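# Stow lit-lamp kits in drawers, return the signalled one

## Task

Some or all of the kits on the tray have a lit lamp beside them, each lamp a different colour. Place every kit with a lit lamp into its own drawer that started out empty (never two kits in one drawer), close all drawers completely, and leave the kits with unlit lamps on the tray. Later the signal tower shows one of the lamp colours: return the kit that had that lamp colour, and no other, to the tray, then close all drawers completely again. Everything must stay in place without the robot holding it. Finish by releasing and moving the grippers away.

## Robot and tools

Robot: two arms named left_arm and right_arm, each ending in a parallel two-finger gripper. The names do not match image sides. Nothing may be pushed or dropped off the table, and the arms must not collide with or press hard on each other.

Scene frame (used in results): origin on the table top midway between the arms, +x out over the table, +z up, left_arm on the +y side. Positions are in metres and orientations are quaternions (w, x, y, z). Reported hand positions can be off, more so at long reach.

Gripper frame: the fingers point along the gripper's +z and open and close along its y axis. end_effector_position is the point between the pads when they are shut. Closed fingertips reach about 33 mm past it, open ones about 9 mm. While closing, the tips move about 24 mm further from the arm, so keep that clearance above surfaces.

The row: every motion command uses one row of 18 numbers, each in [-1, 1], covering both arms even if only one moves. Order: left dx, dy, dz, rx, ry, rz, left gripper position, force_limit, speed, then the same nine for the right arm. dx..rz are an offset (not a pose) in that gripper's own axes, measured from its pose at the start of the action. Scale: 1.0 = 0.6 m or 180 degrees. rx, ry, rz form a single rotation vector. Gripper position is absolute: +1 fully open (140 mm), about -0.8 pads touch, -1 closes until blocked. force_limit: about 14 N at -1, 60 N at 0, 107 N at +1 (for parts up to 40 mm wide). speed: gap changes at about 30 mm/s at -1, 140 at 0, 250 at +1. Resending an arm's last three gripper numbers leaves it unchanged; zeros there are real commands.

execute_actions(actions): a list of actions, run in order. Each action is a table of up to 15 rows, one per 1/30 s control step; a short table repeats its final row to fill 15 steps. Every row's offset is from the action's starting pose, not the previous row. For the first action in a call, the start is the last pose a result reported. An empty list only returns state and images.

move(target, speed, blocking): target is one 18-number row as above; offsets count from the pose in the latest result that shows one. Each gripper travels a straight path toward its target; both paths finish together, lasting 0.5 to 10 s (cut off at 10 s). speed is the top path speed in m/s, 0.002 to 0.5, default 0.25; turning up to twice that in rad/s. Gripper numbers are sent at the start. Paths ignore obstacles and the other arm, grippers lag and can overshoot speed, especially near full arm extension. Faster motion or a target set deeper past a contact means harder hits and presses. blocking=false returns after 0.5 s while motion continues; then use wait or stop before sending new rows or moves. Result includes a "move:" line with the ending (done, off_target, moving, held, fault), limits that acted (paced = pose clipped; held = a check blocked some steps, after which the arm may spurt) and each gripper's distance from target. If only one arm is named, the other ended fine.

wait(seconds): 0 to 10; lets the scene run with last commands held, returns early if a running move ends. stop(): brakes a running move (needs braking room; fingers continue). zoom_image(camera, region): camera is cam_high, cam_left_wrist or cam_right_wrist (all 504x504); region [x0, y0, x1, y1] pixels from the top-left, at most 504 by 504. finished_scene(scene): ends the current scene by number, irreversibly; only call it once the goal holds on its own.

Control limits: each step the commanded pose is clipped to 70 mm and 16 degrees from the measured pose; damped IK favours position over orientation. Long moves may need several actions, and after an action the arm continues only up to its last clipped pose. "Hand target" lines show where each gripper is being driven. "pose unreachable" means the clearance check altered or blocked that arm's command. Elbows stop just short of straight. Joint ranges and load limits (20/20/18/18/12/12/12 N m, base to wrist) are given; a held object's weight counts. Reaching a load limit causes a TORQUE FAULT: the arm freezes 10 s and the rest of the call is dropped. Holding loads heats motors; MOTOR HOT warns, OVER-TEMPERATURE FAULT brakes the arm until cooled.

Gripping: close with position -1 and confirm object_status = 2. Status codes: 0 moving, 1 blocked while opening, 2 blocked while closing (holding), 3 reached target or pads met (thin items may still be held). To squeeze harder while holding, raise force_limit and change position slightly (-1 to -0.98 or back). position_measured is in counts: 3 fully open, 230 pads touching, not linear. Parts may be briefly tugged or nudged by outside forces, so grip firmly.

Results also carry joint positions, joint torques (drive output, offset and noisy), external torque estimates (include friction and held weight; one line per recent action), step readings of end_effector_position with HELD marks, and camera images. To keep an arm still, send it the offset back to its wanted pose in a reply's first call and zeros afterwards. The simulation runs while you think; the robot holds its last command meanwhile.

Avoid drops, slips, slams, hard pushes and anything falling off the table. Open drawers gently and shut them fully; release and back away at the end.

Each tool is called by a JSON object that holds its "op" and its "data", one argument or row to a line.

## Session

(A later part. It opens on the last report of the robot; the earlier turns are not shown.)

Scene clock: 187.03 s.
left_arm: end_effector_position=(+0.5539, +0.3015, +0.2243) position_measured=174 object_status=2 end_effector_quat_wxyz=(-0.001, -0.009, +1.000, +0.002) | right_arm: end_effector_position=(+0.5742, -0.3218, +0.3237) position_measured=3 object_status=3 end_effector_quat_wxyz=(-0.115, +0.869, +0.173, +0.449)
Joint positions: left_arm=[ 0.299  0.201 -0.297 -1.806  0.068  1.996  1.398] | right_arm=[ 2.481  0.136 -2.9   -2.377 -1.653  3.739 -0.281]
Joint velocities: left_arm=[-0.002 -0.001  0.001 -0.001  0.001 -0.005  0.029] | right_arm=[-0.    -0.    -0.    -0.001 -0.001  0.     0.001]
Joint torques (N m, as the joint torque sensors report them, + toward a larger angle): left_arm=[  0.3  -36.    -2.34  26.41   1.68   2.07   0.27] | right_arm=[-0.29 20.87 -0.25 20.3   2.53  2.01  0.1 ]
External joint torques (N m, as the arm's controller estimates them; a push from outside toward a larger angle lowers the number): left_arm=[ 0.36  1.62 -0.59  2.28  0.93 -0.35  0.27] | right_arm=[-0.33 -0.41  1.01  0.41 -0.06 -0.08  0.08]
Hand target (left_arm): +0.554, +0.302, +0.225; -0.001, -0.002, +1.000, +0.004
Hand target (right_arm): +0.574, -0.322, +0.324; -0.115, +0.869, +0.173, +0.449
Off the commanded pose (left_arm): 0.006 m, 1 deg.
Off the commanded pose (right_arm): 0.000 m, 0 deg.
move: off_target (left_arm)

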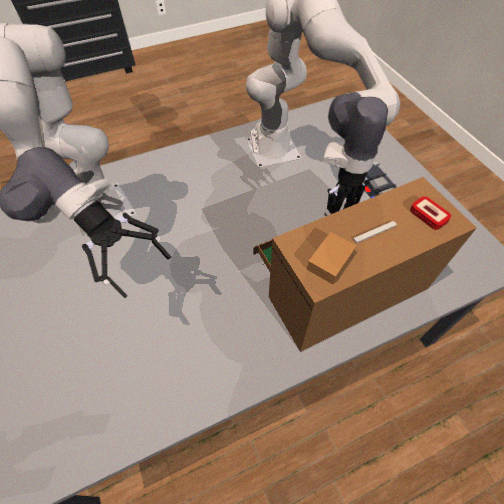

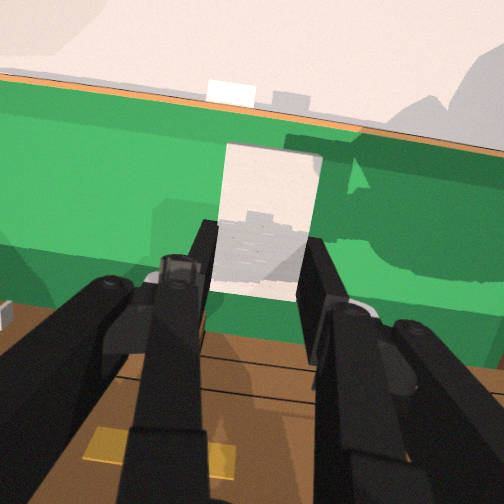

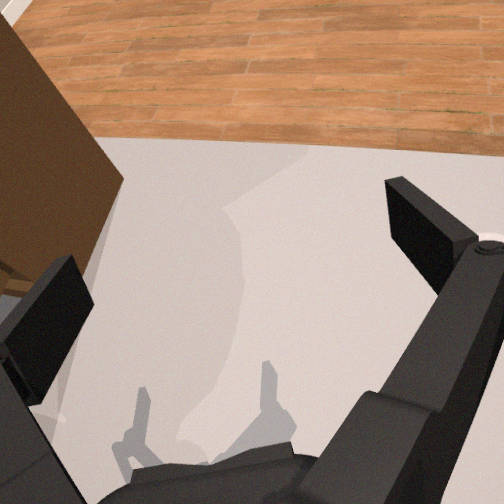

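{"op": "move", "data": {
  "target": [0,0,0.1,0,0,0,-1,0,-0.5,0,0,0,0,0,0,1,0,0],
  "speed": 0.1
}}

Scene clock: 189.50 s.
left_arm: end_effector_position=(+0.5530, +0.3003, +0.1640) position_measured=174 object_status=2 end_effector_quat_wxyz=(-0.003, -0.007, +1.000, -0.000) | right_arm: end_effector_position=(+0.5742, -0.3218, +0.3237) position_measured=3 object_status=3 end_effector_quat_wxyz=(-0.115, +0.869, +0.173, +0.449)
Joint positions: left_arm=[ 0.299  0.258 -0.295 -1.888  0.086  2.128  1.389] | right_arm=[ 2.481  0.136 -2.9   -2.377 -1.653  3.739 -0.281]
Joint velocities: left_arm=[ 0.002  0.001 -0.     0.001  0.003  0.01  -0.007] | right_arm=[ 0.     0.001  0.001 -0.    -0.     0.001 -0.002]
Joint torques (N m, as the joint torque sensors report them, + toward a larger angle): left_arm=[ -1.06 -37.5   -2.24  22.31   1.61   2.88  -0.11] | right_arm=[-0.45 20.93 -0.08 20.02  2.51  2.01  0.11]
External joint torques (N m, as the arm's controller estimates them; a push from outside toward a larger angle lowers the number): left_arm=[-1.2   1.04 -0.19 -1.05  0.92  0.48 -0.11] | right_arm=[-0.44 -0.3   1.22  0.12 -0.08 -0.07  0.09]
Hand target (left_arm): +0.554, +0.300, +0.164; -0.000, -0.008, +1.000, +0.001
Hand target (right_arm): +0.574, -0.322, +0.324; -0.115, +0.869, +0.173, +0.449
Off the commanded pose (left_arm): 0.002 m, 0 deg.
Off the commanded pose (right_arm): 0.000 m, 0 deg.
move: done

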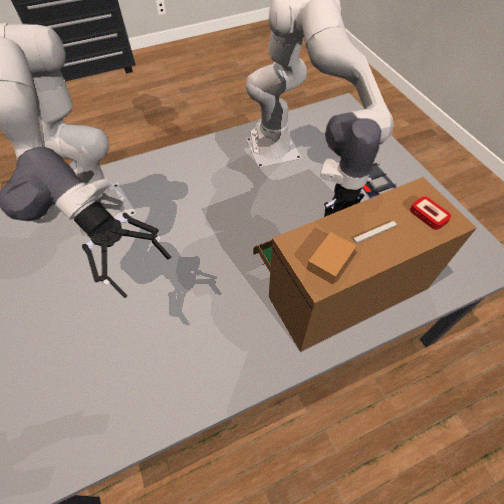

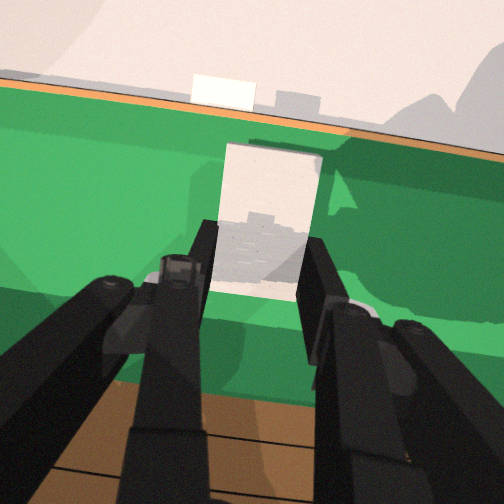

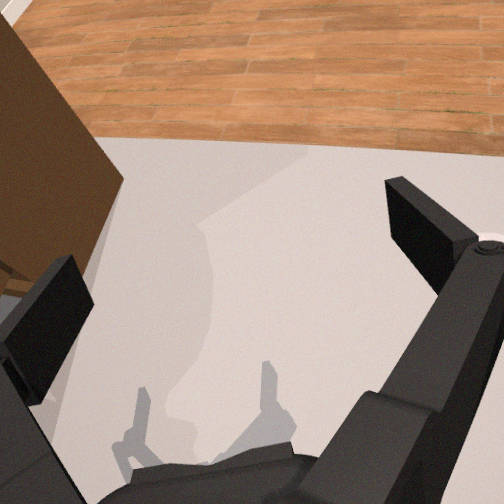

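{"op": "move", "data": {
  "target": [-0.013,0,0.024,0,0,0,-1,0,-0.5,0,0,0,0,0,0,1,0,0],
  "speed": 0.03
}}

Scene clock: 192.43 s.
left_arm: end_effector_position=(+0.5576, +0.3000, +0.1480) position_measured=174 object_status=2 end_effector_quat_wxyz=(-0.007, -0.007, +1.000, -0.002) | right_arm: end_effector_position=(+0.5742, -0.3218, +0.3237) position_measured=3 object_status=3 end_effector_quat_wxyz=(-0.115, +0.869, +0.173, +0.449)
Joint positions: left_arm=[ 0.299  0.297 -0.295 -1.876  0.095  2.145  1.387] | right_arm=[ 2.481  0.136 -2.9   -2.377 -1.653  3.739 -0.281]
Joint velocities: left_arm=[-0.    -0.001  0.002  0.006  0.002  0.007 -0.002] | right_arm=[ 0.001  0.001  0.001  0.001 -0.001 -0.001 -0.   ]
Joint torques (N m, as the joint torque sensors report them, + toward a larger angle): left_arm=[ -0.3  -38.1   -2.74  24.95   1.62   2.98  -0.14] | right_arm=[-0.62 20.99  0.1  20.07  2.53  1.98  0.1 ]
External joint torques (N m, as the arm's controller estimates them; a push from outside toward a larger angle lowers the number): left_arm=[-0.36  1.71 -0.28  1.7   0.94  0.58 -0.14] | right_arm=[-0.66 -0.3   1.37  0.14 -0.07 -0.1   0.08]
Hand target (left_arm): +0.561, +0.300, +0.150; -0.003, -0.007, +1.000, -0.001
Hand target (right_arm): +0.574, -0.322, +0.324; -0.115, +0.869, +0.173, +0.449
Off the commanded pose (left_arm): 0.004 m, 1 deg.
Off the commanded pose (right_arm): 0.000 m, 0 deg.
move: off_target (left_arm)

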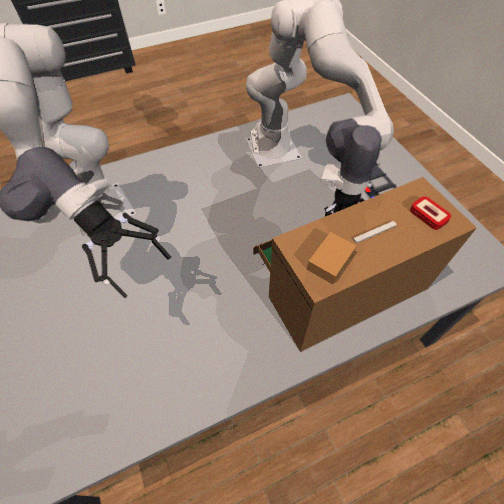

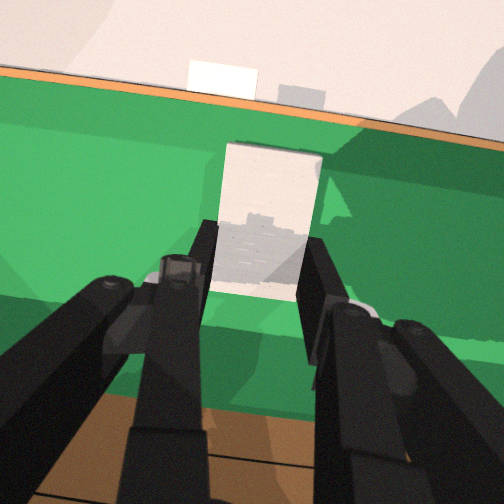

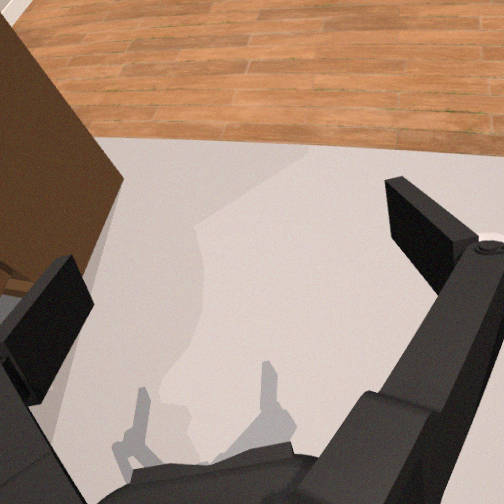

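{"op": "move", "data": {
  "target": [0,0,0.02,0,0,0,-1,0,-0.5,0,0,0,0,0,0,1,0,0],
  "speed": 0.02
}}

Scene clock: 194.17 s.
left_arm: end_effector_position=(+0.5592, +0.2990, +0.1412) position_measured=174 object_status=2 end_effector_quat_wxyz=(-0.004, -0.006, +1.000, -0.004) | right_arm: end_effector_position=(+0.5742, -0.3218, +0.3237) position_measured=3 object_status=3 end_effector_quat_wxyz=(-0.115, +0.869, +0.173, +0.449)
Joint positions: left_arm=[ 0.299  0.306 -0.295 -1.883  0.096  2.166  1.386] | right_arm=[ 2.481  0.136 -2.9   -2.377 -1.653  3.739 -0.281]
Joint velocities: left_arm=[ 0.001 -0.    -0.    -0.001 -0.001  0.011 -0.   ] | right_arm=[ 0.    -0.001 -0.    -0.001  0.001  0.     0.001]
Joint torques (N m, as the joint torque sensors report them, + toward a larger angle): left_arm=[ -0.52 -35.68  -2.66  20.02   1.7    2.87  -0.11] | right_arm=[-0.59 20.77  0.03 20.02  2.55  2.01  0.11]
External joint torques (N m, as the arm's controller estimates them; a push from outside toward a larger angle lowers the number): left_arm=[-0.52  4.06 -0.09 -3.04  1.04  0.48 -0.11] | right_arm=[-0.61 -0.4   1.31  0.15 -0.05 -0.06  0.09]
Hand target (left_arm): +0.557, +0.300, +0.136; -0.007, -0.007, +1.000, -0.002
Hand target (right_arm): +0.574, -0.322, +0.324; -0.115, +0.869, +0.173, +0.449
Off the commanded pose (left_arm): 0.006 m, 0 deg.
Off the commanded pose (right_arm): 0.000 m, 0 deg.
move: off_target (left_arm)

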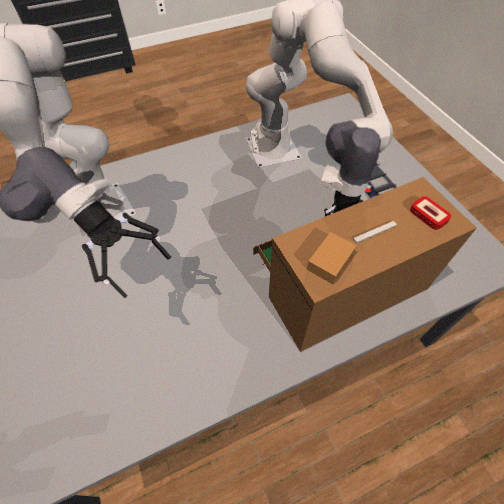

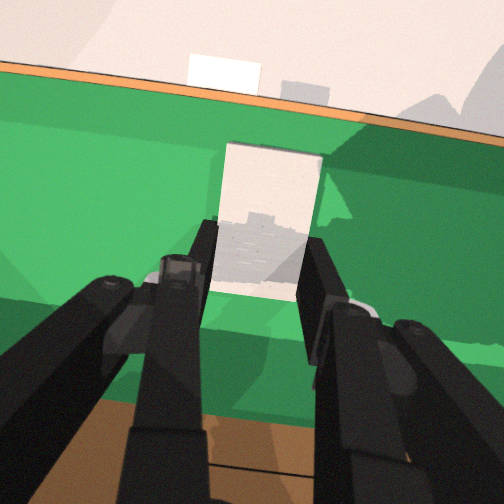

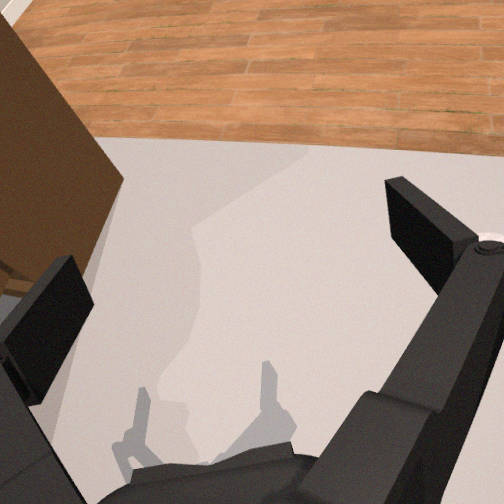

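{"op": "execute_actions", "data": {
  "actions": [
    [[0,0,-0.002,0,0,0,-0.12,0,0,0,0,0,0,0,0,1,0,0]],
    [[0,0,-0.06,0,0,0,-0.12,0,0,0,0,0,0,0,0,1,0,0]]
  ]
}}

{"op": "move", "data": {
  "target": [0.2,-0.06,-0.02,0,-0.194,0,-0.12,0,0,0,0,0,0,0,0,1,0,0],
  "speed": 0.2
}}

Scene clock: 201.03 s.
left_arm: end_effector_position=(+0.5620, +0.3002, +0.1790) position_measured=144 object_status=3 end_effector_quat_wxyz=(+0.001, -0.008, +1.000, -0.001) | right_arm: end_effector_position=(+0.5742, -0.3218, +0.3237) position_measured=3 object_status=3 end_effector_quat_wxyz=(-0.115, +0.869, +0.173, +0.449)
Joint positions: left_arm=[ 0.3    0.263 -0.297 -1.843  0.085  2.094  1.392] | right_arm=[ 2.481  0.136 -2.9   -2.377 -1.653  3.739 -0.281]
Joint velocities: left_arm=[ 0.     0.002  0.001 -0.001 -0.002 -0.029  0.004] | right_arm=[ 0.001  0.     0.    -0.001  0.001  0.     0.001]
Joint torques (N m, as the joint torque sensors report them, + toward a larger angle): left_arm=[  0.95 -36.27  -2.92  23.02  -0.4    2.     0.19] | right_arm=[-0.71 20.82  0.03 20.04  2.54  2.01  0.11]
External joint torques (N m, as the arm's controller estimates them; a push from outside toward a larger angle lowers the number): left_arm=[ 0.88  2.67 -0.75 -0.62 -1.1  -0.44  0.19] | right_arm=[-0.7  -0.39  1.34  0.19 -0.05 -0.07  0.09]
External joint torques at the end of the 1st action: left_arm=[ 0.4   1.06 -0.85 -0.19 -0.15 -0.47  0.12] | right_arm=[-0.48 -0.36  1.34  0.01 -0.08 -0.1   0.1 ]
Hand target (left_arm): +0.559, +0.300, +0.178; -0.004, -0.007, +1.000, -0.003
Hand target (right_arm): +0.574, -0.322, +0.324; -0.115, +0.869, +0.173, +0.449
Off the commanded pose (left_arm): 0.003 m, 1 deg.
Off the commanded pose (right_arm): 0.000 m, 0 deg.
Step readings (end_effector_position; steps 1 to 15: 1st action; 16 to 30: 2nd action):
0: left_arm (+0.5596, +0.2989, +0.1412) | right_arm (+0.5742, -0.3218, +0.3237)
1: left_arm (+0.5596, +0.2989, +0.1414) | right_arm (+0.5742, -0.3218, +0.3237)
2: left_arm (+0.5596, +0.2989, +0.1415) | right_arm (+0.5742, -0.3218, +0.3237)
4: left_arm (+0.5595, +0.2990, +0.1415) | right_arm (+0.5742, -0.3218, +0.3237)
8: left_arm (+0.5594, +0.2990, +0.1415) | right_arm (+0.5742, -0.3218, +0.3237)
15: left_arm (+0.5593, +0.2990, +0.1414) | right_arm (+0.5742, -0.3218, +0.3237)
16: left_arm (+0.5577, +0.2992, +0.1438) | right_arm (+0.5742, -0.3218, +0.3237)
17: left_arm (+0.5586, +0.2995, +0.1504) | right_arm (+0.5742, -0.3218, +0.3237)
19: left_arm (+0.5634, +0.2998, +0.1663) | right_arm (+0.5742, -0.3218, +0.3237)
23: left_arm (+0.5664, +0.2998, +0.1805) | right_arm (+0.5742, -0.3218, +0.3237)
30: end_effector_position above

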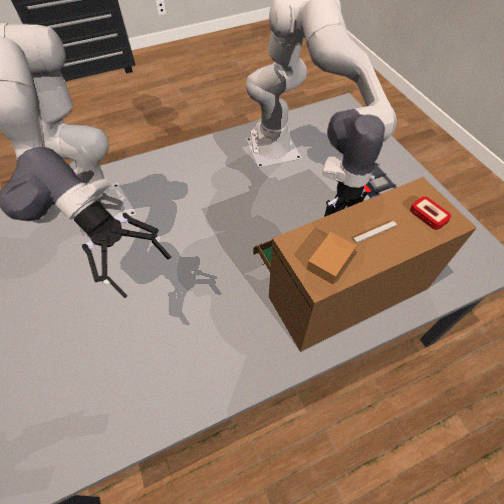

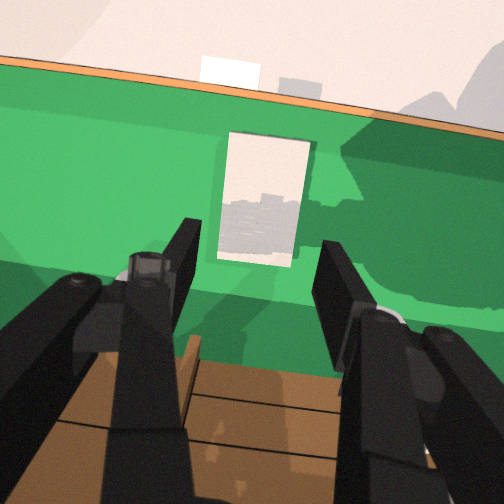

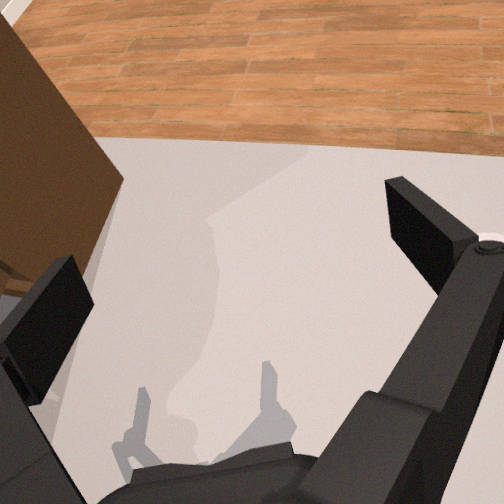

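Scene clock: 203.33 s.
left_arm: end_effector_position=(+0.4423, +0.2563, +0.1893) position_measured=144 object_status=3 end_effector_quat_wxyz=(+0.297, +0.002, +0.955, +0.000) | right_arm: end_effector_position=(+0.5742, -0.3218, +0.3237) position_measured=3 object_status=3 end_effector_quat_wxyz=(-0.115, +0.869, +0.173, +0.449)
Joint positions: left_arm=[ 0.294 -0.419 -0.47  -2.857 -0.015  3.056  1.259] | right_arm=[ 2.481  0.136 -2.9   -2.377 -1.653  3.739 -0.281]
Joint velocities: left_arm=[ 0.003 -0.    -0.005 -0.001 -0.002  0.014 -0.015] | right_arm=[-0.    -0.001 -0.002  0.001 -0.001 -0.     0.001]
Joint torques (N m, as the joint torque sensors report them, + toward a larger angle): left_arm=[  2.03 -14.2    1.96  18.57  -0.93   3.74  -0.07] | right_arm=[-0.42 21.04  0.1  20.06  2.54  1.98  0.11]
External joint torques (N m, as the arm's controller estimates them; a push from outside toward a larger angle lowers the number): left_arm=[ 2.05 -1.36 -1.76 -2.07 -1.03  0.43 -0.06] | right_arm=[-0.34 -0.14  1.49  0.15 -0.06 -0.09  0.08]
Hand target (left_arm): +0.443, +0.257, +0.190; +0.299, -0.005, +0.954, -0.002
Hand target (right_arm): +0.574, -0.322, +0.324; -0.115, +0.869, +0.173, +0.449
Off the commanded pose (left_arm): 0.006 m, 1 deg.
Off the commanded pose (right_arm): 0.000 m, 0 deg.
move: off_target (left_arm)

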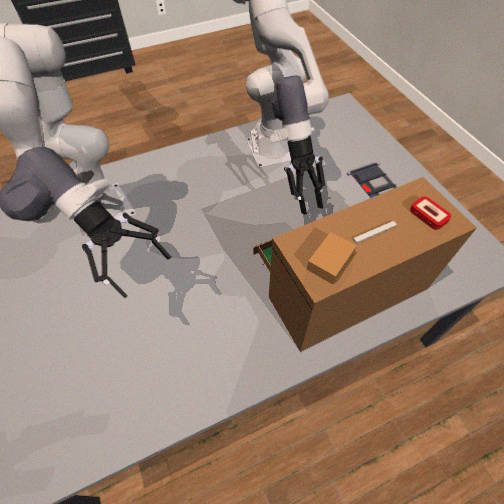

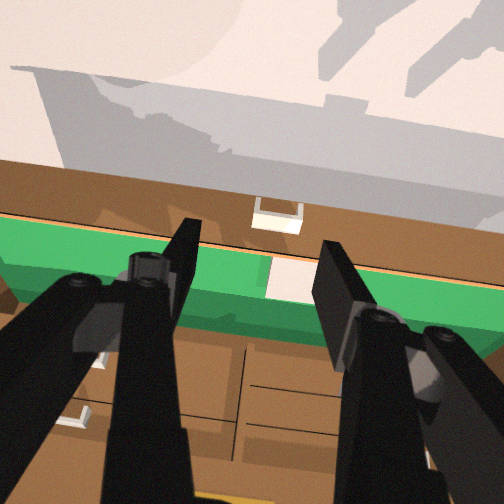

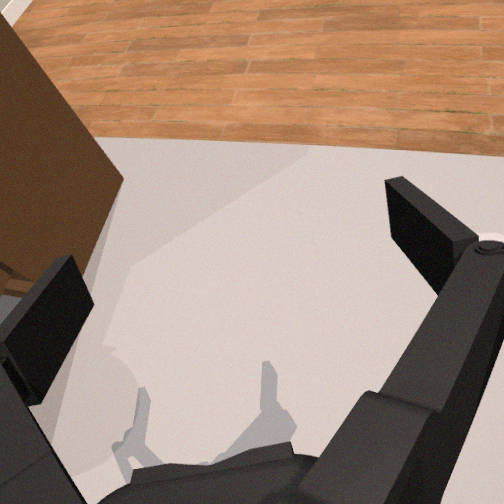

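{"op": "move", "data": {
  "target": [0.03,0.01,0.08,0,0.055,0,-0.12,0,0,0,0,0,0,0,0,1,0,0],
  "speed": 0.08
}}

{"op": "move", "data": {
  "target": [-0.23,0,0.107,0,0,0,-0.12,0,0,0,0,0,0,0,0,1,0,0],
  "speed": 0.06
}}

Scene clock: 207.10 s.
left_arm: end_effector_position=(+0.4554, +0.2622, +0.1406) position_measured=144 object_status=3 end_effector_quat_wxyz=(+0.216, -0.002, +0.976, -0.002) | right_arm: end_effector_position=(+0.5742, -0.3218, +0.3237) position_measured=3 object_status=3 end_effector_quat_wxyz=(-0.115, +0.869, +0.173, +0.449)
Joint positions: left_arm=[ 0.356 -0.217 -0.47  -2.717  0.036  2.946  1.275] | right_arm=[ 2.481  0.136 -2.9   -2.377 -1.653  3.739 -0.281]
Joint velocities: left_arm=[ 0.001  0.003  0.     0.003  0.01  -0.014 -0.001] | right_arm=[-0.     0.001  0.    -0.    -0.     0.    -0.001]
Joint torques (N m, as the joint torque sensors report them, + toward a larger angle): left_arm=[  1.77 -16.85   1.03  20.86   1.19   2.82   0.21] | right_arm=[-0.7  21.04  0.   20.    2.53  1.99  0.14]
External joint torques (N m, as the arm's controller estimates them; a push from outside toward a larger angle lowers the number): left_arm=[ 1.72  1.71 -1.27  0.7   0.96 -0.37  0.22] | right_arm=[-0.71 -0.24  1.29  0.1  -0.07 -0.09  0.12]
Hand target (left_arm): +0.455, +0.263, +0.140; +0.214, +0.001, +0.977, -0.001
Hand target (right_arm): +0.574, -0.322, +0.324; -0.115, +0.869, +0.173, +0.449
Off the commanded pose (left_arm): 0.001 m, 1 deg.
Off the commanded pose (right_arm): 0.000 m, 0 deg.
move: done

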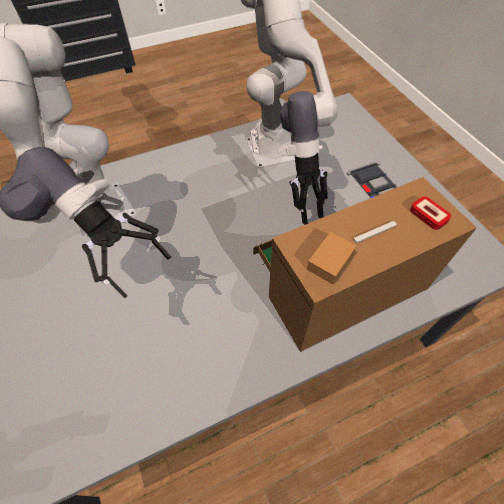

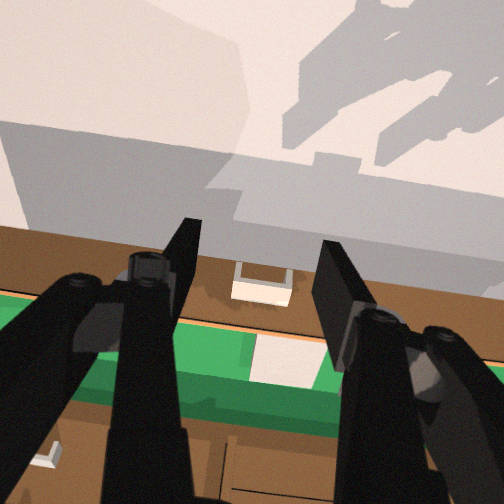

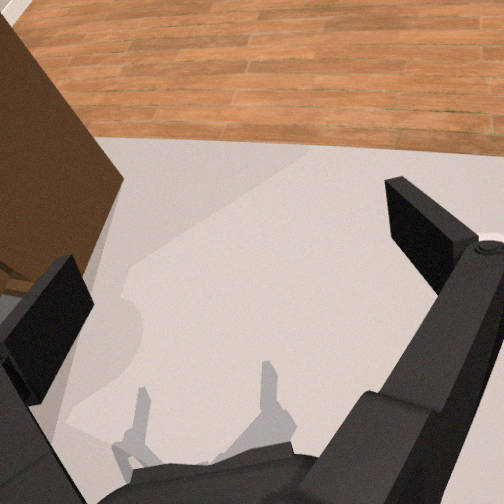

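Scene clock: 209.93 s.
left_arm: end_effector_position=(+0.6057, +0.2672, +0.1401) position_measured=144 object_status=3 end_effector_quat_wxyz=(+0.215, -0.004, +0.977, -0.002) | right_arm: end_effector_position=(+0.5742, -0.3218, +0.3237) position_measured=3 object_status=3 end_effector_quat_wxyz=(-0.115, +0.869, +0.173, +0.449)
Joint positions: left_arm=[ 0.46   0.219 -0.471 -2.211  0.457  2.81   1.044] | right_arm=[ 2.481  0.136 -2.9   -2.377 -1.653  3.739 -0.281]
Joint velocities: left_arm=[-0.008  0.002  0.005  0.008  0.007 -0.012 -0.017] | right_arm=[ 0.     0.    -0.     0.001  0.     0.     0.   ]
Joint torques (N m, as the joint torque sensors report them, + toward a larger angle): left_arm=[ -1.62 -32.05  -3.38  23.53   1.11   3.51  -0.1 ] | right_arm=[-0.48 21.   -0.01 20.    2.53  2.    0.11]
External joint torques (N m, as the arm's controller estimates them; a push from outside toward a larger angle lowers the number): left_arm=[-1.81  1.35 -0.45  1.72  0.93  0.41 -0.09] | right_arm=[-0.53 -0.27  1.24  0.08 -0.08 -0.09  0.09]
Hand target (left_arm): +0.608, +0.266, +0.142; +0.218, -0.004, +0.976, -0.002
Hand target (right_arm): +0.574, -0.322, +0.324; -0.115, +0.869, +0.173, +0.449
Off the commanded pose (left_arm): 0.005 m, 0 deg.
Off the commanded pose (right_arm): 0.000 m, 0 deg.
move: off_target (left_arm)

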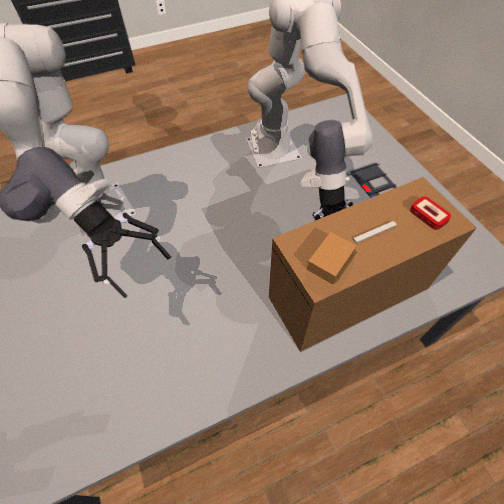

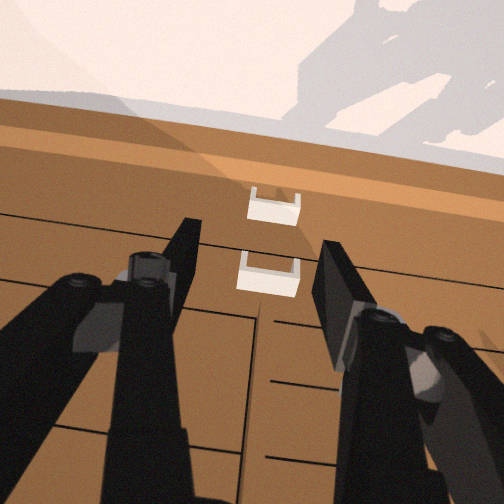

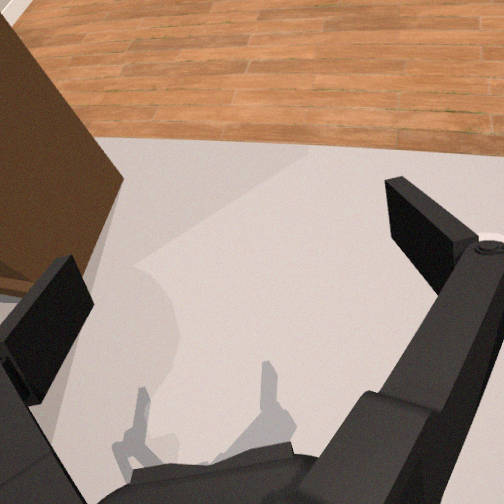

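{"op": "move", "data": {
  "target": [-0.02,-0.004,-0.003,0,0,0,-0.12,0,0,0,0,0,0,0,0,1,0,0],
  "speed": 0.02
}}

Scene clock: 212.67 s.
left_arm: end_effector_position=(+0.6079, +0.2671, +0.1404) position_measured=144 object_status=3 end_effector_quat_wxyz=(+0.206, -0.008, +0.979, +0.002) | right_arm: end_effector_position=(+0.5742, -0.3218, +0.3237) position_measured=3 object_status=3 end_effector_quat_wxyz=(-0.115, +0.869, +0.173, +0.449)
Joint positions: left_arm=[ 0.459  0.232 -0.478 -2.182  0.456  2.768  1.04 ] | right_arm=[ 2.481  0.136 -2.9   -2.377 -1.653  3.739 -0.281]
Joint velocities: left_arm=[ 0.003  0.003 -0.006  0.009  0.    -0.014 -0.001] | right_arm=[ 0.001  0.     0.002 -0.001  0.    -0.001  0.   ]
Joint torques (N m, as the joint torque sensors report them, + toward a larger angle): left_arm=[  1.93 -31.63  -4.94  27.4   -0.4    5.35   0.58] | right_arm=[-0.4  21.13  0.25 20.01  2.53  1.98  0.12]
External joint torques (N m, as the arm's controller estimates them; a push from outside toward a larger angle lowers the number): left_arm=[ 1.92  2.25 -1.62  5.47 -0.63  2.27  0.59] | right_arm=[-0.44 -0.12  1.51  0.12 -0.06 -0.1   0.1 ]
Hand target (left_arm): +0.616, +0.265, +0.147; +0.215, -0.005, +0.977, -0.002
Hand target (right_arm): +0.574, -0.322, +0.324; -0.115, +0.869, +0.173, +0.449
Off the commanded pose (left_arm): 0.010 m, 1 deg.
Off the commanded pose (right_arm): 0.000 m, 0 deg.
move: off_target (left_arm)

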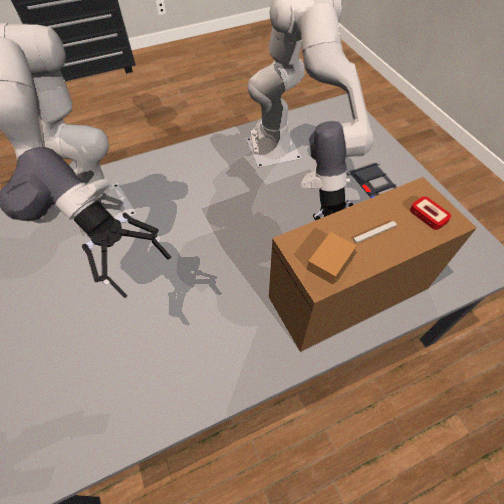

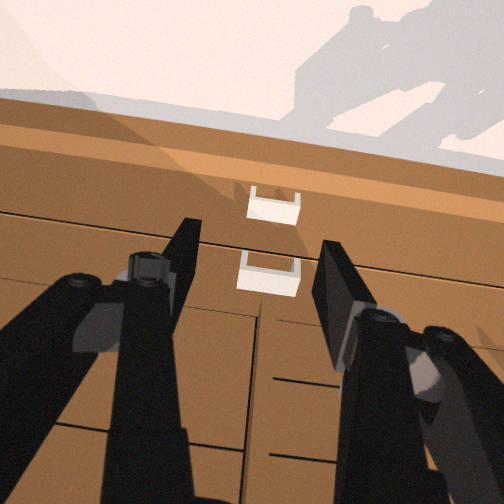

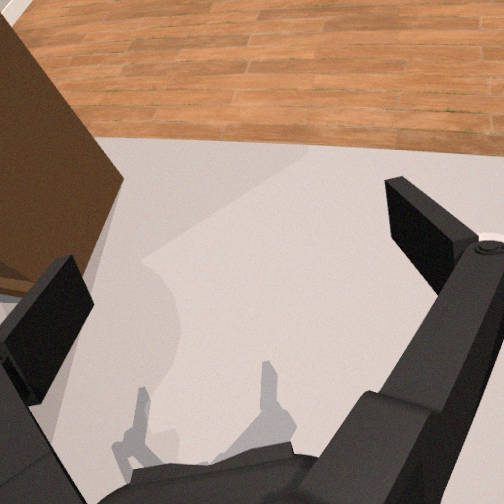

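{"op": "execute_actions", "data": {
  "actions": [
    [[0.02,0,-0.009,0,0,0,-0.12,0,0,0,0,0,0,0,0,1,0,0]],
    [[0.015,0,0.035,0,0,0,-0.12,0,0,0,0,0,0,0,0,1,0,0]],
    [[0.015,0,0.035,0,0,0,-0.12,0,0,0,0,0,0,0,0,1,0,0]],
    [[0,0,0,0,0,0,-0.12,0,0,0,0,0,0,0,0,1,0,0]]
  ]
}}

Scene clock: 217.90 s.
left_arm: end_effector_position=(+0.5926, +0.2690, +0.0917) position_measured=144 object_status=3 end_effector_quat_wxyz=(+0.199, +0.002, +0.980, +0.006) | right_arm: end_effector_position=(+0.5742, -0.3218, +0.3237) position_measured=3 object_status=3 end_effector_quat_wxyz=(-0.115, +0.869, +0.173, +0.449)
Joint positions: left_arm=[ 0.387  0.29  -0.383 -2.228  0.579  2.855  0.951] | right_arm=[ 2.481  0.136 -2.9   -2.377 -1.653  3.739 -0.281]
Joint velocities: left_arm=[-0.     0.001  0.    -0.     0.002  0.001  0.002] | right_arm=[-0.     0.001 -0.001 -0.    -0.001 -0.001  0.001]
Joint torques (N m, as the joint torque sensors report them, + toward a larger angle): left_arm=[  0.26 -34.15  -4.37  20.07  -0.05   3.02   0.13] | right_arm=[-0.64 21.   -0.11 20.02  2.54  1.99  0.1 ]
External joint torques (N m, as the arm's controller estimates them; a push from outside toward a larger angle lowers the number): left_arm=[ 0.28  1.31 -0.94 -0.5  -0.1   0.01  0.14] | right_arm=[-0.59 -0.2   1.24  0.12 -0.06 -0.09  0.08]
External joint torques at the end of the 1st action: left_arm=[ 2.66 -1.02 -1.01 -2.08 -1.13  0.44  0.31] | right_arm=[-0.48 -0.42  1.26  0.23 -0.05 -0.09  0.09]
External joint torques at the end of the 2nd action: left_arm=[-1.17  0.53  1.58 -0.45  1.11  0.37 -0.09] | right_arm=[-0.55 -0.28  1.17  0.   -0.05 -0.08  0.09]
External joint torques at the end of the 3rd action: left_arm=[-0.7   0.32  1.03 -0.29  1.06  0.28 -0.08] | right_arm=[-0.35 -0.33  1.26 -0.04 -0.11 -0.09  0.09]
Hand target (left_arm): +0.593, +0.269, +0.092; +0.199, +0.002, +0.980, +0.006
Hand target (right_arm): +0.574, -0.322, +0.324; -0.115, +0.869, +0.173, +0.449
Off the commanded pose (left_arm): 0.000 m, 0 deg.
Off the commanded pose (right_arm): 0.000 m, 0 deg.
Step readings (end_effector_position; steps 1 to 15: 1st action; 16 to 30: 2nd action; 31 to 45: 3rd action; 46 to 60: 4th action):
0: left_arm (+0.6080, +0.2671, +0.1404) | right_arm (+0.5742, -0.3218, +0.3237)
1: left_arm (+0.6049, +0.2677, +0.1398) | right_arm (+0.5742, -0.3218, +0.3237)
2: left_arm (+0.6010, +0.2684, +0.1391) | right_arm (+0.5742, -0.3218, +0.3237)
4: left_arm (+0.5968, +0.2680, +0.1389) | right_arm (+0.5742, -0.3218, +0.3237)
8: left_arm (+0.5948, +0.2666, +0.1396) | right_arm (+0.5742, -0.3218, +0.3237)
15: left_arm (+0.5948, +0.2667, +0.1399) | right_arm (+0.5742, -0.3218, +0.3237)
16: left_arm (+0.5962, +0.2665, +0.1386) | right_arm (+0.5742, -0.3218, +0.3237)
17: left_arm (+0.5959, +0.2665, +0.1335) | right_arm (+0.5742, -0.3218, +0.3237)
19: left_arm (+0.5934, +0.2679, +0.1226) | right_arm (+0.5742, -0.3218, +0.3237)
23: left_arm (+0.5925, +0.2697, +0.1152) | right_arm (+0.5742, -0.3218, +0.3237)
30: left_arm (+0.5938, +0.2678, +0.1159) | right_arm (+0.5742, -0.3218, +0.3237)
31: left_arm (+0.5953, +0.2676, +0.1145) | right_arm (+0.5742, -0.3218, +0.3237)
32: left_arm (+0.5950, +0.2677, +0.1095) | right_arm (+0.5742, -0.3218, +0.3237)
34: left_arm (+0.5924, +0.2694, +0.0985) | right_arm (+0.5742, -0.3218, +0.3237)
38: left_arm (+0.5913, +0.2712, +0.0911) | right_arm (+0.5742, -0.3218, +0.3237)
45: left_arm (+0.5925, +0.2691, +0.0917) | right_arm (+0.5742, -0.3218, +0.3237)
46: left_arm (+0.5926, +0.2690, +0.0917) | right_arm (+0.5742, -0.3218, +0.3237)
47: left_arm (+0.5926, +0.2690, +0.0917) | right_arm (+0.5742, -0.3218, +0.3237)
49: left_arm (+0.5926, +0.2690, +0.0917) | right_arm (+0.5742, -0.3218, +0.3237)
53: left_arm (+0.5926, +0.2690, +0.0917) | right_arm (+0.5742, -0.3218, +0.3237)
60: end_effector_position above

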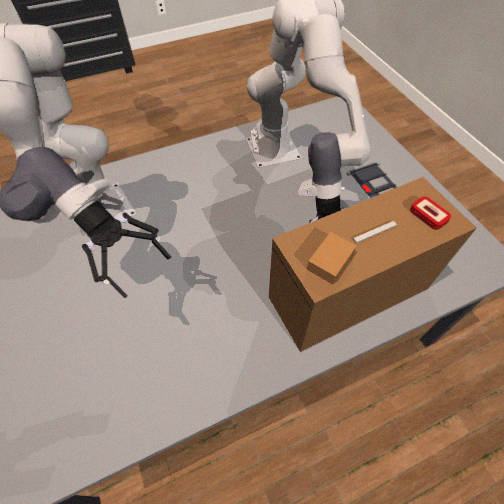

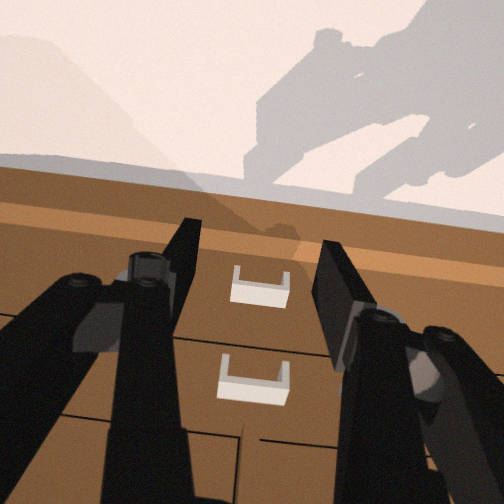

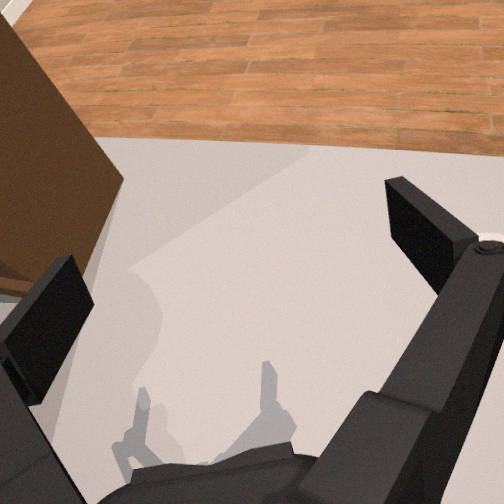

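{"op": "move", "data": {
  "target": [-0.014,-0.005,0.011,0,-0.09,0,-0.12,0,0,0,0,0,0,0,0,1,0,0],
  "speed": 0.04
}}

{"op": "execute_actions", "data": {
  "actions": [
    [[0,0,0,0,0,0,-1,0,-0.3,0,0,0,0,0,0,1,0,0]],
    [[0,0,0,0,0,0,-1,0,-0.3,0,0,0,0,0,0,1,0,0]]
  ]
}}

Scene clock: 226.20 s.
left_arm: end_effector_position=(+0.5999, +0.2720, +0.0820) position_measured=144 object_status=3 end_effector_quat_wxyz=(+0.328, +0.007, +0.944, +0.018) | right_arm: end_effector_position=(+0.5742, -0.3218, +0.3237) position_measured=3 object_status=3 end_effector_quat_wxyz=(-0.115, +0.869, +0.173, +0.449)
Joint positions: left_arm=[-0.826  0.506  0.958 -2.322  0.96   3.448  0.351] | right_arm=[ 2.481  0.136 -2.9   -2.377 -1.653  3.739 -0.281]
Joint velocities: left_arm=[-0.035  0.026  0.037 -0.014 -0.039  0.051 -0.004] | right_arm=[ 0.001 -0.001 -0.    -0.001  0.    -0.    -0.   ]
Joint torques (N m, as the joint torque sensors report them, + toward a larger angle): left_arm=[ -1.37 -27.64  13.03  17.12  -3.28   3.47   0.03] | right_arm=[-0.5  20.88 -0.01 20.13  2.52  1.99  0.13]
External joint torques (N m, as the arm's controller estimates them; a push from outside toward a larger angle lowers the number): left_arm=[-1.39  1.3   1.72  0.17 -1.36  1.07  0.04] | right_arm=[-0.5  -0.35  1.29  0.26 -0.07 -0.09  0.11]
Hand target (left_arm): +0.601, +0.267, +0.085; +0.333, +0.006, +0.943, +0.010
Hand target (right_arm): +0.574, -0.322, +0.324; -0.115, +0.869, +0.173, +0.449
Off the commanded pose (left_arm): 0.010 m, 2 deg.
Off the commanded pose (right_arm): 0.000 m, 0 deg.
move: off_target (left_arm)

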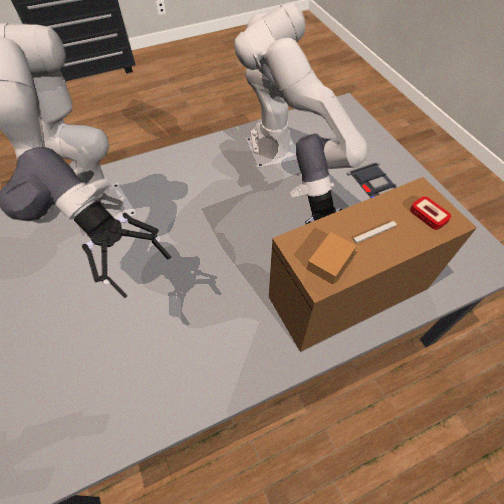

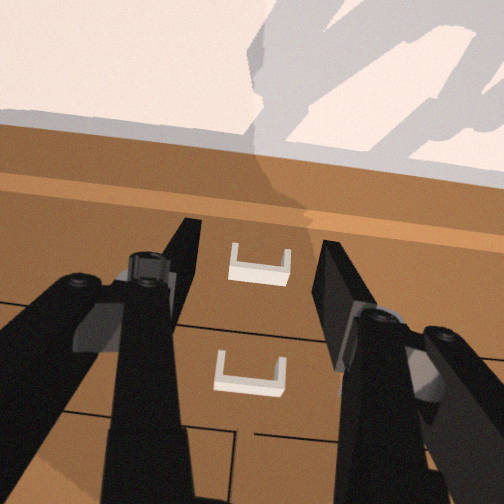

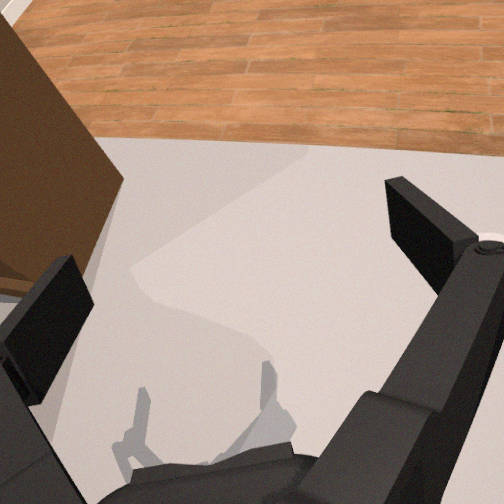

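Scene clock: 227.20 s.
left_arm: end_effector_position=(+0.5990, +0.2733, +0.0809) position_measured=193 object_status=2 end_effector_quat_wxyz=(+0.327, +0.005, +0.945, +0.019) | right_arm: end_effector_position=(+0.5742, -0.3218, +0.3237) position_measured=3 object_status=3 end_effector_quat_wxyz=(-0.115, +0.869, +0.173, +0.449)
Joint positions: left_arm=[-0.826  0.506  0.959 -2.324  0.96   3.445  0.348] | right_arm=[ 2.481  0.136 -2.9   -2.377 -1.653  3.739 -0.281]
Joint velocities: left_arm=[-0.    -0.     0.001  0.001 -0.001  0.001  0.   ] | right_arm=[ 0.002  0.    -0.001  0.001  0.    -0.     0.001]
Joint torques (N m, as the joint torque sensors report them, + toward a larger angle): left_arm=[  0.63 -27.19  10.73  16.43  -1.81   2.32   0.12] | right_arm=[-0.57 21.   -0.07 20.04  2.52  1.97  0.1 ]
External joint torques (N m, as the arm's controller estimates them; a push from outside toward a larger angle lowers the number): left_arm=[ 0.57  1.52 -0.66 -0.4   0.12 -0.06  0.13] | right_arm=[-0.65 -0.33  1.15  0.07 -0.09 -0.11  0.08]
External joint torques at the end of the 1st action: left_arm=[ 0.21  0.58 -0.08  0.8   0.03  0.46  0.18] | right_arm=[-0.26 -0.17  1.34  0.25 -0.06 -0.08  0.08]
Hand target (left_arm): +0.599, +0.273, +0.081; +0.327, +0.006, +0.945, +0.019
Hand target (right_arm): +0.574, -0.322, +0.324; -0.115, +0.869, +0.173, +0.449
Off the commanded pose (left_arm): 0.000 m, 0 deg.
Off the commanded pose (right_arm): 0.000 m, 0 deg.
Step readings (end_effector_position; steps 1 to 15: 1st action; 16 to 30: 2nd action):
0: left_arm (+0.5999, +0.2720, +0.0820) | right_arm (+0.5742, -0.3218, +0.3237)
1: left_arm (+0.5998, +0.2721, +0.0818) | right_arm (+0.5742, -0.3218, +0.3237)
2: left_arm (+0.5996, +0.2724, +0.0816) | right_arm (+0.5742, -0.3218, +0.3237)
4: left_arm (+0.5993, +0.2728, +0.0812) | right_arm (+0.5742, -0.3218, +0.3237)
8: left_arm (+0.5990, +0.2733, +0.0808) | right_arm (+0.5742, -0.3218, +0.3237)
15: left_arm (+0.5990, +0.2733, +0.0809) | right_arm (+0.5742, -0.3218, +0.3237)
16: left_arm (+0.5990, +0.2733, +0.0809) | right_arm (+0.5742, -0.3218, +0.3237)
17: left_arm (+0.5990, +0.2733, +0.0809) | right_arm (+0.5742, -0.3218, +0.3237)
19: left_arm (+0.5990, +0.2733, +0.0809) | right_arm (+0.5742, -0.3218, +0.3237)
23: left_arm (+0.5990, +0.2733, +0.0809) | right_arm (+0.5742, -0.3218, +0.3237)
30: end_effector_position above

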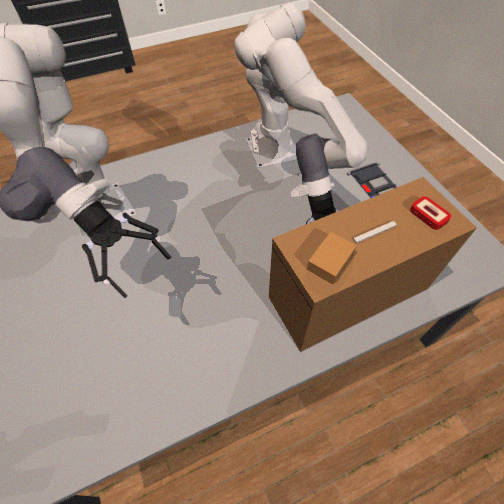

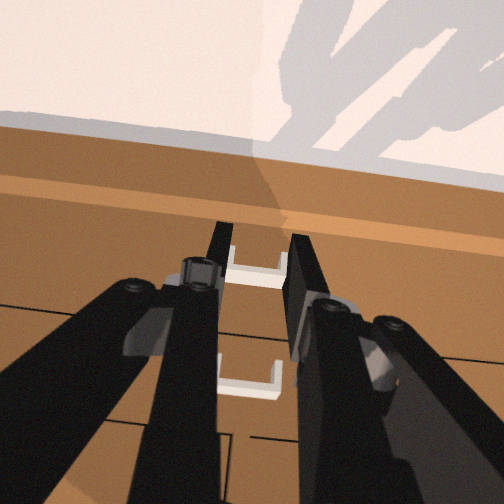

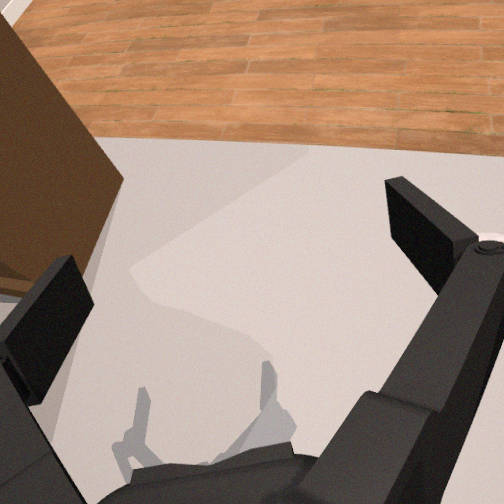

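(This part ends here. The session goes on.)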